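# Press the hole punch lever down and hold it

## Task

Push the hole punch's lever down as far as it goes and finish with the gripper keeping it there, not moving. The punch has to stay upright and sitting on the table, and nothing may be knocked or placed off the table, otherwise the task fails.

## Robot and tools

Robot: one xArm6 arm (six revolute joints: waist, shoulder, elbow, forearm roll, wrist pitch, wrist roll) with a two-finger parallel gripper and a wrist camera. There is only one arm, so every motion argument is a single row, never one list per arm.

Frames: the scene frame has its origin on the table surface right below the arm base, +z up, and +y to the left when facing along +x. The base may sit slightly tilted. Reported hand positions get less accurate at long reach. Gripper axes: the fingers point along gripper +z and open and close along gripper y. end_effector_position is the spot between the pads when closed, roughly 2 cm short of the fingertips. Closing pushes the tips about 10 mm further along +z.

The row (used by both motion tools): 7 numbers, each in [-1, 1], ordered dx, dy, dz, rx, ry, rz, opening. The first six are an offset, not a pose. They are expressed in the gripper's own axes and measured from the gripper pose printed in the latest result that showed it. Before any such result exists in the scene, and for the second or later call inside one reply, they count from wherever the gripper is when the action begins. Scale: 1.0 equals 0.6 m of travel or 180 degrees of turn. rx, ry, rz form one rotation vector. opening is absolute, not an offset: +1 fully open (0.084 m), -1 closed. All zeros does not mean stay put; it sends the gripper back to the reference pose.

execute_actions: argument actions is a list holding zero or one item; optional pictures (true/false). An empty list sends nothing and returns the state with camera images. An action item has rows (1 to 15 rows) and steps (10 to 15, default 15); each row drives one control step of 1/30 s, and the final row repeats if steps outnumber rows. Every row counts from the same reference pose, not from the row before it. A wait item has only steps (up to 300), counted from the previous result, so thinking time is included. A refused call moves nothing. Images come only with an empty list or pictures: true.

move: argument target is one row as above; speed is the path's top speed in m/s, 0.002 to 0.5 (default 0.25), with turning capped at twice that in rad/s. The gripper follows a straight path lasting 0.5 to 10 s (it stops short if longer), takes the shorter rotation, and does not brake for obstacles; it can lag, wander, or exceed speed, most of all with a nearly straight arm. The opening is applied when the move starts. The result adds a move: line giving the ending (done = settled near target; off_target, moving, held, fault) and any limits (paced = pose clipped; held = a check blocked some steps, after which motion can be abrupt), plus distance to target. Images are included.

wait: seconds from 0 to 10; nothing new is sent. zoom_image: camera is cam_high, cam_low or cam_wrist; region [x0, y0, x1, y1] in pixels of that camera's latest 504x504 image, top-left origin, at most 504 by 504. read_manual: section "licences" returns licence text only. finished_scene: scene = the current scene number; it cannot be undone and reports whether the goal held. Answering without any tool call ends the run.

Control details: each step, the commanded pose is clipped to within 70 mm and 16 degrees of the measured pose; the controller favours position over orientation. After an action's last step the arm only reaches the last clipped pose, so check the result and send the remainder. Each action's result is captured 10 steps early; those steps run while the next reply is being written.

Result lines: position (m), orientation quaternion wxyz, linear and angular velocities in the scene frame; grip_measured on the opening scale; Joint positions; joint torques (offset, scaled and noisy, nonzero even in free air); "pose unreachable" when the clearance check altered a command; HELD on steps that were blocked; "Hand target" showing where the controller is heading (only when no steps are pending); MOTOR HOT from 65 °C; OVER-TEMPERATURE FAULT at 80 °C, when brakes lock until cooling.

Joint ranges (rad): waist -6.283..6.283, shoulder -2.059..2.094, elbow -3.927..0.192, forearm roll and wrist roll -6.283..6.283, wrist pitch -1.693..3.142. Load limits (N m): waist 47, shoulder 47, elbow 28.2, forearm roll 28.2, wrist pitch 18.8, wrist roll 18.8.

Gripping: to hold something, command an opening well under grip_measured; the bigger the gap, the harder the squeeze (about 24 N per pad max).

Cautions: a faster move or a target set deeper past the contact point presses harder. If contact torque hits a load limit, the arm backs that joint off, freezes for 10 s and drops the rest of the call. A blocked arm keeps pushing until commanded otherwise. Press the lever with modest overshoot and low speed, avoid slamming or tipping the punch, keep it upright on the table, and do not shove anything off the table. Holding force heats motors, even while thinking.

Each tool is called after "Call:" in YAML: its name, and indented under it one key for each argument.

## Session

I'll start by looking at the scene.

Call:
execute_actions:
  actions: []

Scene clock: 0.00 s of 4600.00 s.
end_effector_position=(+0.7793, +0.1399, +0.2677) grip_measured=+1.00 end_effector_quat_wxyz=(-0.071, -0.195, +0.919, -0.334) end_effector_velocity=(+0.000, +0.000, -0.000) end_effector_angular_velocity=(+0.001, -0.000, +0.000)
Joint positions: [-0.234  0.149 -2.166 -0.154  1.495  2.831  0.084]
Joint velocities: [-0.     0.    -0.     0.001 -0.    -0.    -0.   ]
Joint torques (N m, as the arm reports them, + toward a larger angle): no reading
Motor temperatures (°C, as the motors report them): [33 29 32 28 33 33]
Hand target: +0.779, +0.140, +0.268; -0.071, -0.195, +0.919, -0.334

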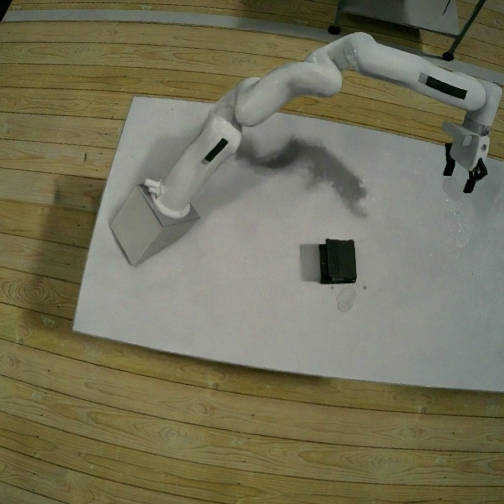

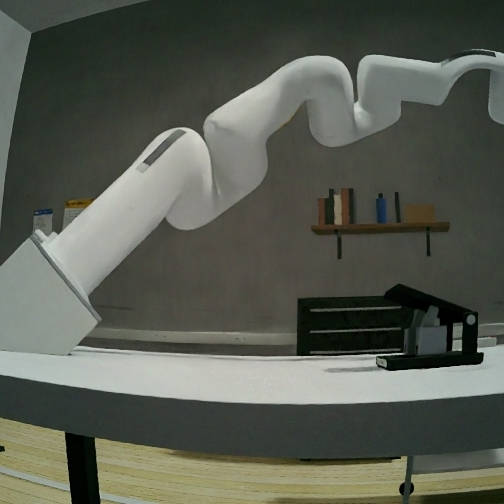

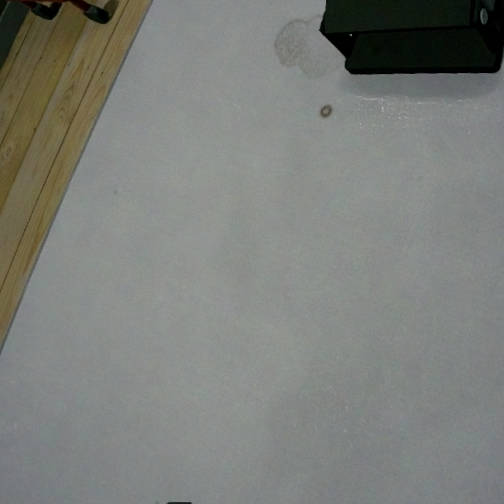

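Call:
zoom_image:
  camera: "cam_high"
  region: [280, 210, 400, 320]

Call:
zoom_image:
  camera: "cam_low"
  region: [350, 260, 504, 390]

Region (280, 210, 400, 320) of cam_high's 504x504 image, scaled by 4.200, with more detail than that image has; it fills the top 462 rows of this view, and the rest is white.

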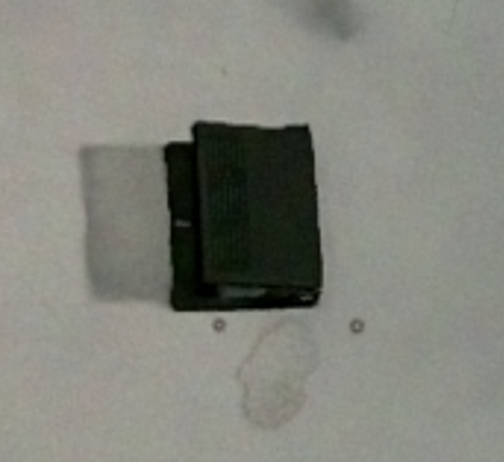

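Region (350, 260, 504, 390) of cam_low's 504x504 image, scaled by 3.273, with more detail than that image has; it fills the top 425 rows of this view, and the rest is white.

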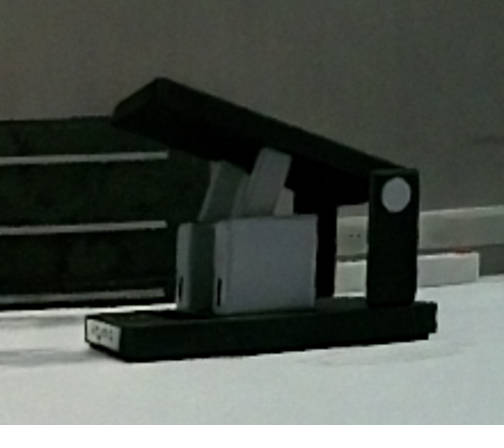

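Call:
move:
  target: [0.5045, 0.0689, 0.36, -0.2133, -0.063, 0.0801, -1]
  speed: 0.3

Scene clock: 9.40 s of 4600.00 s.
end_effector_position=(+0.4871, -0.0634, +0.1575) grip_measured=-1.00 end_effector_quat_wxyz=(+0.001, -0.079, +0.997, -0.001) end_effector_velocity=(-0.004, -0.001, -0.002) end_effector_angular_velocity=(+0.008, +0.005, -0.002)
Joint positions: [-0.907 -0.273 -0.774  0.875  1.154  1.832  0.   ]
Joint velocities: [-0.004  0.005  0.006  0.002  0.005 -0.009  0.   ]
Joint torques (N m, as the arm reports them, + toward a larger angle): [ -6.78 -14.5   -7.83   0.2   -1.12   0.69]
Motor temperatures (°C, as the motors report them): [33 30 32 28 33 33]
Hand target: +0.486, -0.064, +0.157; +0.000, -0.078, +0.997, -0.000
Off the commanded pose: 0.002 m, 0 deg.
Kept back: nothing.
After step 90, 4.63 s passed at rest.
move: done
camera_calibration (this result's frames):
cam_wrist: T_world_to_cam=[[-0.150854, 0.988545, 0.00475176, 0.165933], [0.988544, 0.150826, 0.00575792, -0.404233], [0.00497527, 0.00556593, -0.999972, 0.285131], [0, 0, 0, 1]] pos_world=[0.423215, -0.10465, 0.286662]

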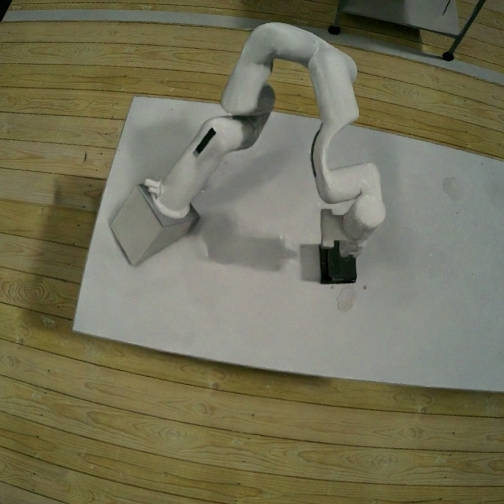

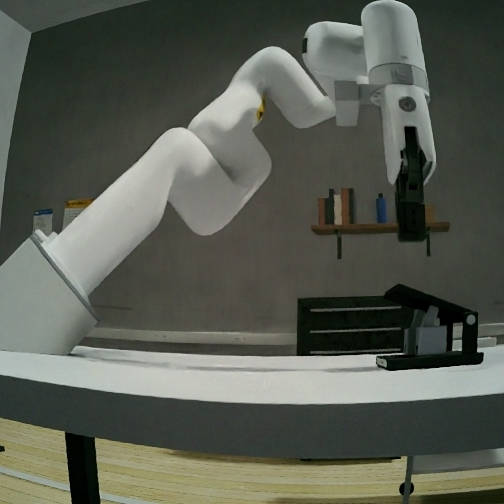

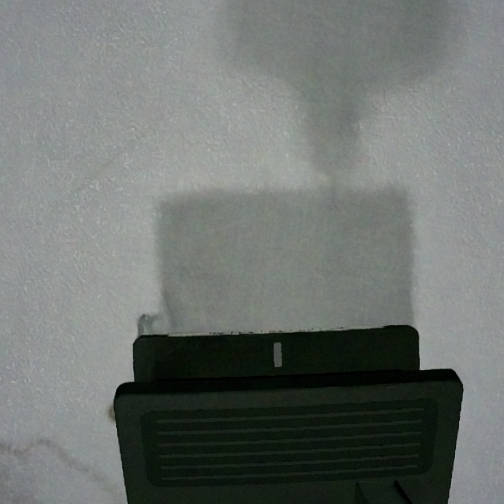

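Call:
move:
  target: [0.0083, -0.035, 0.054, 0, 0, 0, -1]
  speed: 0.1

Scene clock: 12.57 s of 4600.00 s.
end_effector_position=(+0.4858, -0.0850, +0.1253) grip_measured=-1.00 end_effector_quat_wxyz=(+0.001, -0.079, +0.997, -0.001) end_effector_velocity=(-0.001, -0.000, -0.001) end_effector_angular_velocity=(+0.002, +0.002, -0.001)
Joint positions: [-0.867 -0.171 -0.778  0.925  1.067  1.77   0.   ]
Joint velocities: [ 0.001  0.003  0.001  0.001 -0.    -0.001  0.   ]
Joint torques (N m, as the arm reports them, + toward a larger angle): [ -7.07 -16.39  -7.11   0.13  -1.06   0.23]
Motor temperatures (°C, as the motors report them): [33 29 32 28 33 33]
Hand target: +0.486, -0.085, +0.125; +0.001, -0.079, +0.997, -0.001
Off the commanded pose: 0.000 m, 0 deg.
Kept back: nothing.
move: done
camera_calibration (this result's frames):
cam_wrist: T_world_to_cam=[[-0.151254, 0.988485, 0.00437969, 0.187429], [0.98848, 0.151226, 0.00622917, -0.399444], [0.00549512, 0.00527143, -0.999971, 0.252804], [0, 0, 0, 1]] pos_world=[0.421803, -0.126197, 0.254464]

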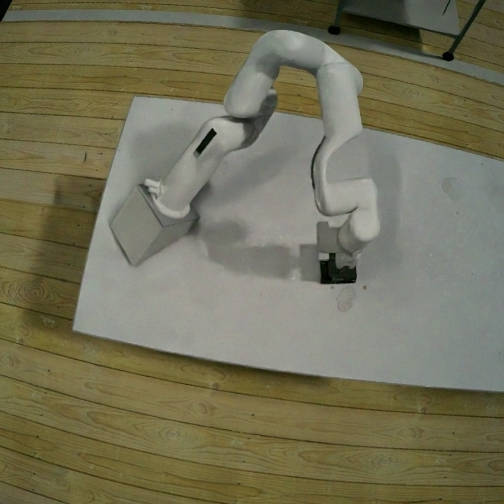

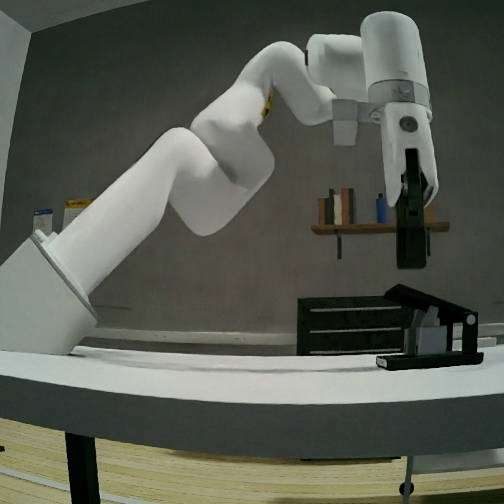

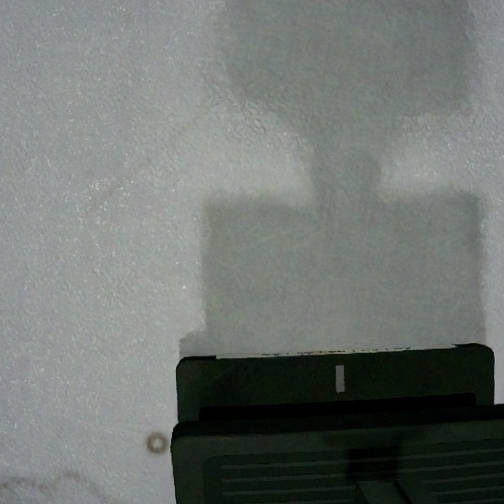

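Call:
move:
  target: [0.005, 0, 0.07, 0, 0, 0, -1]
  speed: 0.03

Scene clock: 14.90 s of 4600.00 s.
end_effector_position=(+0.4829, -0.0857, +0.0834) grip_measured=-1.00 end_effector_quat_wxyz=(+0.001, -0.079, +0.997, -0.001) end_effector_velocity=(+0.001, +0.001, -0.000) end_effector_angular_velocity=(+0.001, -0.002, +0.001)
Joint positions: [-0.778 -0.108 -0.75   1.002  0.957  1.73   0.   ]
Joint velocities: [ 0.002  0.001 -0.002  0.003 -0.001  0.     0.   ]
Joint torques (N m, as the arm reports them, + toward a larger angle): [ -5.15 -14.38  -4.99   1.29  -0.09   0.34]
Motor temperatures (°C, as the motors report them): [33 29 33 28 33 33]
Hand target: +0.483, -0.086, +0.083; +0.001, -0.079, +0.997, -0.001
Off the commanded pose: 0.000 m, 0 deg.
Kept back: nothing.
move: done
camera_calibration (this result's frames):
cam_wrist: T_world_to_cam=[[-0.151125, 0.988506, 0.004132, 0.187802], [0.988498, 0.151097, 0.00642583, -0.396279], [0.00572764, 0.00505558, -0.999971, 0.210773], [0, 0, 0, 1]] pos_world=[0.418896, -0.126833, 0.212537]

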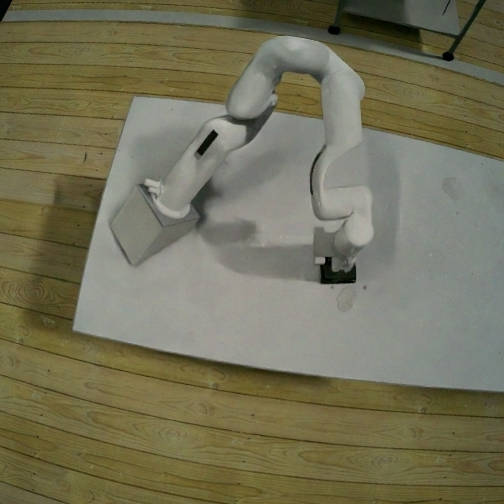

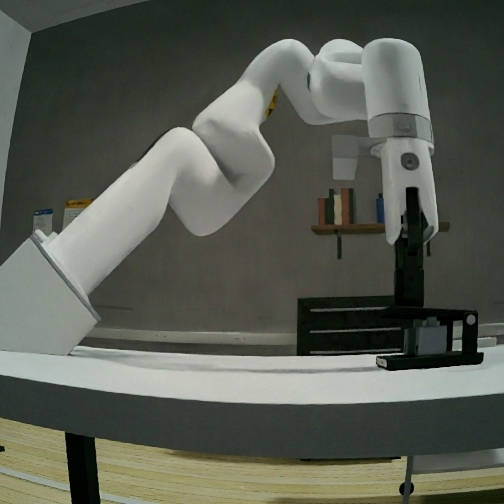

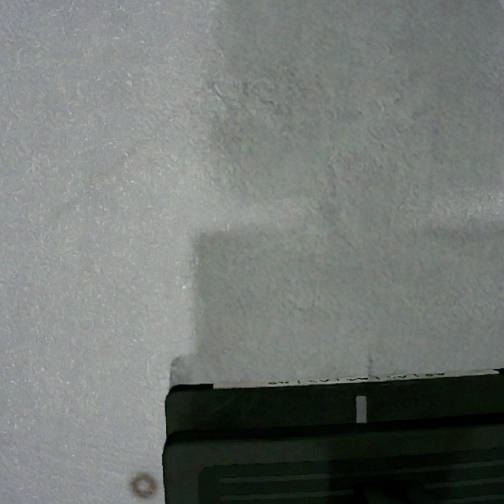

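The lever is going down easily. I'll zoom in to see how much travel is left.

Call:
zoom_image:
  camera: "cam_low"
  region: [350, 260, 504, 390]

Region (350, 260, 504, 390) of cam_low's 504x504 image, scaled by 3.273, with more detail than that image has; it fills the top 425 rows of this view, and the rest is white.

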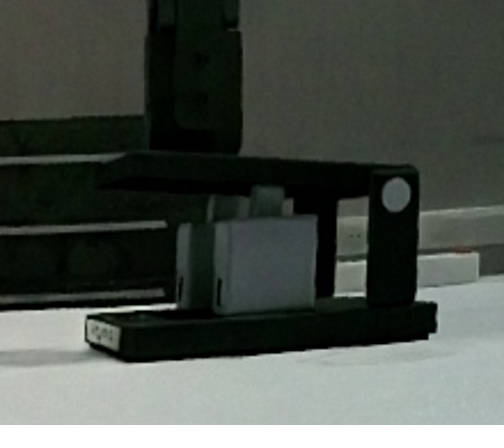

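Call:
move:
  target: [0, 0, 0.02, 0, 0, 0, -1]
  speed: 0.015

Scene clock: 16.40 s of 4600.00 s.
end_effector_position=(+0.4860, -0.0869, +0.0753) grip_measured=-1.00 end_effector_quat_wxyz=(+0.005, -0.081, +0.997, -0.005) end_effector_velocity=(-0.002, +0.000, -0.000) end_effector_angular_velocity=(+0.003, -0.004, -0.010)
Joint positions: [-0.757 -0.091 -0.752  1.026  0.927  1.717  0.   ]
Joint velocities: [-0.003 -0.002  0.007  0.008  0.001 -0.     0.   ]
Joint torques (N m, as the arm reports them, + toward a larger angle): [5.87 7.54 1.   2.81 0.93 0.69]
Motor temperatures (°C, as the motors report them): [33 29 32 28 33 33]
Hand target: +0.483, -0.086, +0.071; +0.001, -0.079, +0.997, -0.001
Off the commanded pose: 0.005 m, 1 deg.
Kept back: nothing.
move: off_target
camera_calibration (this result's frames):
cam_wrist: T_world_to_cam=[[-0.154039, 0.988058, -0.00359377, 0.191492], [0.98797, 0.154073, 0.0132994, -0.399104], [0.0136943, -0.00150191, -0.999905, 0.198269], [0, 0, 0, 1]] pos_world=[0.421085, -0.127416, 0.204246]

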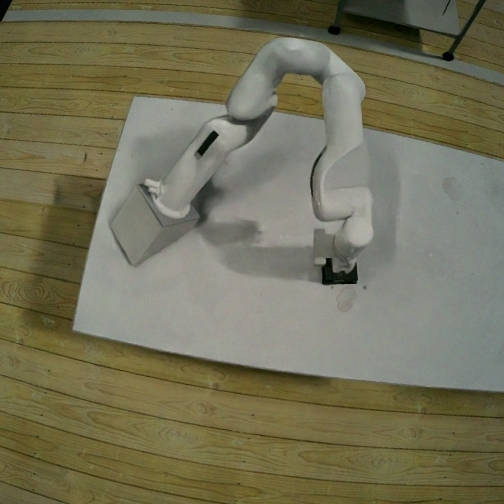

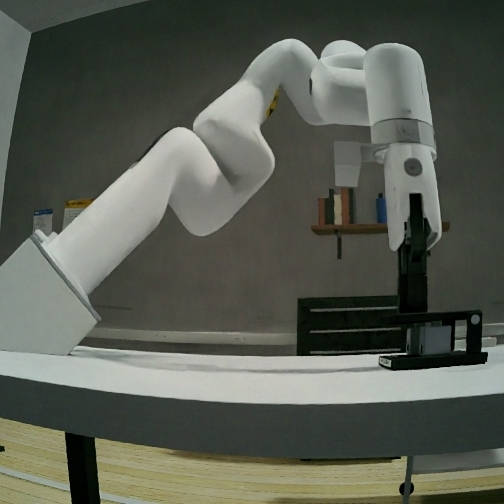

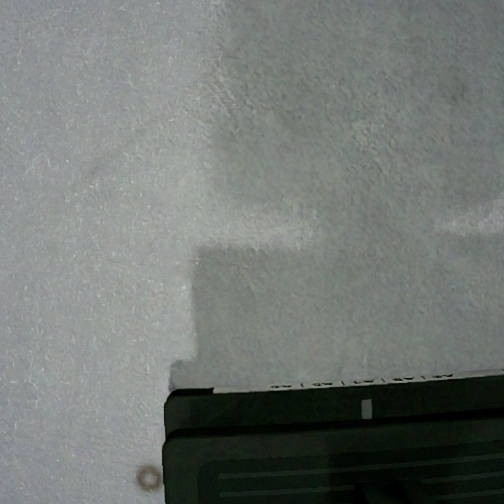

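Call:
zoom_image:
  camera: "cam_low"
  region: [350, 260, 504, 390]

Call:
execute_actions:
  actions: []
  pictures: false

Region (350, 260, 504, 390) of cam_low's 504x504 image, scaled by 3.273, with more detail than that image has; it fills the top 425 rows of this view, and the rest is white.

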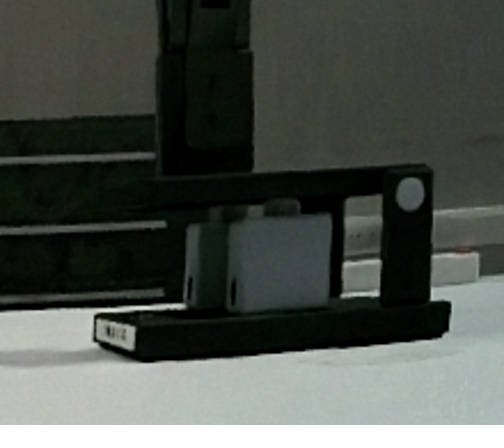

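Scene clock: 16.83 s of 4600.00 s.
end_effector_position=(+0.4855, -0.0868, +0.0752) grip_measured=-1.00 end_effector_quat_wxyz=(+0.005, -0.080, +0.997, -0.004) end_effector_velocity=(-0.001, +0.000, -0.000) end_effector_angular_velocity=(+0.001, +0.001, -0.001)
Joint positions: [-0.757 -0.092 -0.75   1.027  0.927  1.717  0.   ]
Joint velocities: [ 0.    -0.001  0.002  0.     0.001  0.     0.   ]
Joint torques (N m, as the arm reports them, + toward a larger angle): [5.4  9.   2.91 2.18 1.99 0.57]
Motor temperatures (°C, as the motors report them): [33 29 32 28 33 33]
Hand target: +0.483, -0.086, +0.071; +0.001, -0.079, +0.997, -0.001
Off the commanded pose: 0.005 m, 1 deg.
Kept back: nothing.
Steps of this call (steps 1 to 13: nothing new was sent). Readings (end_effector_position):
1: (+0.4859, -0.0869, +0.0753)
2: (+0.4859, -0.0869, +0.0753)
4: (+0.4858, -0.0869, +0.0753)
8: (+0.4857, -0.0868, +0.0752)
13: the state above

Call:
execute_actions:
  actions:
    - {"rows": [[0, 0, 0.004, 0, 0, 0, -1]], "steps": 12}
  pictures: false

Call:
wait:
  seconds: 1.5

Scene clock: 18.00 s of 4600.00 s.
end_effector_position=(+0.4857, -0.0868, +0.0753) grip_measured=-1.00 end_effector_quat_wxyz=(+0.005, -0.080, +0.997, -0.004) end_effector_velocity=(+0.004, -0.003, +0.002) end_effector_angular_velocity=(-0.020, -0.034, +0.000)
Joint positions: [-0.757 -0.092 -0.751  1.027  0.927  1.717  0.   ]
Joint velocities: [ 0.004 -0.01   0.013  0.036 -0.033 -0.021  0.   ]
Joint torques (N m, as the arm reports them, + toward a larger angle): [5.64 7.19 2.12 2.5  1.68 0.49]
Motor temperatures (°C, as the motors report them): [33 29 32 28 33 33]
Steps of this call (steps 1 to 33: nothing new was sent; steps 34 to 35: the first 2 steps of this action). Readings (end_effector_position):
34: (+0.4855, -0.0867, +0.0752)
35: the state above

Scene clock: 19.83 s of 4600.00 s.
end_effector_position=(+0.4869, -0.0876, +0.0754) grip_measured=-1.00 end_effector_quat_wxyz=(+0.007, -0.080, +0.997, -0.007) end_effector_velocity=(+0.000, +0.000, -0.000) end_effector_angular_velocity=(+0.002, -0.000, +0.000)
Joint positions: [-0.756 -0.092 -0.751  1.032  0.921  1.715  0.   ]
Joint velocities: [-0.    -0.    -0.     0.001  0.002 -0.     0.   ]
Joint torques (N m, as the arm reports them, + toward a larger angle): [4.4  6.7  2.28 2.27 1.71 0.46]
Motor temperatures (°C, as the motors report them): [33 29 32 28 33 33]
Hand target: +0.486, -0.087, +0.073; +0.005, -0.080, +0.997, -0.004
Off the commanded pose: 0.003 m, 0 deg.
Kept back: nothing.
Steps of this call (steps 1 to 10: the last 10 steps of your previous action; steps 11 to 55: nothing new was sent). Readings (end_effector_position):
1: (+0.4857, -0.0869, +0.0753)
2: (+0.4858, -0.0869, +0.0753)
4: (+0.4858, -0.0869, +0.0753)
8: (+0.4860, -0.0870, +0.0754)
55: the state above
camera_calibration (this result's frames):
cam_wrist: T_world_to_cam=[[-0.15304, 0.988187, -0.0080434, 0.192118], [0.98803, 0.153165, 0.0183651, -0.400371], [0.0193801, -0.00513653, -0.999799, 0.195217], [0, 0, 0, 1]] pos_world=[0.421197, -0.127523, 0.204076]

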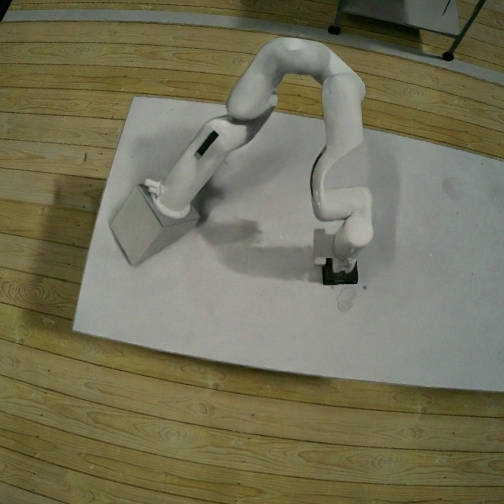

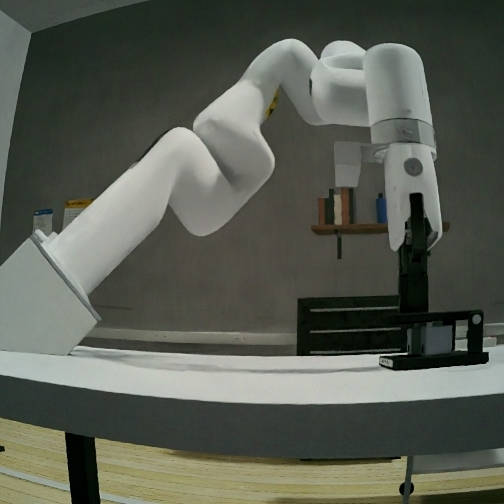

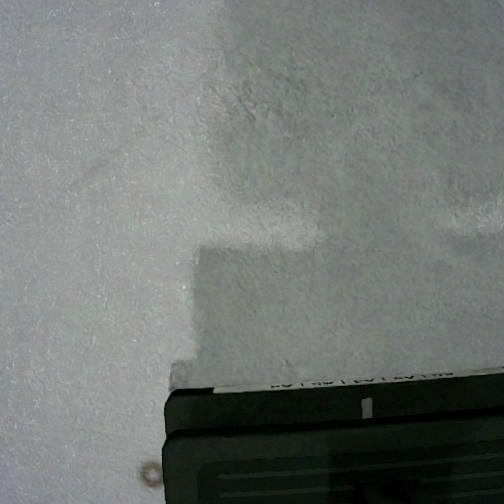

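Call:
zoom_image:
  camera: "cam_low"
  region: [370, 290, 504, 380]

Region (370, 290, 504, 380) of cam_low's 504x504 image, scaled by 3.761, with more detail than that image has; it fills the top 339 rows of this view, and the rest is white.

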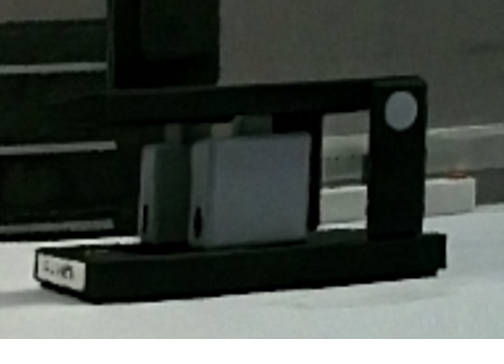

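Call:
finished_scene:
  scene: 1

The scene is finished: the task was done.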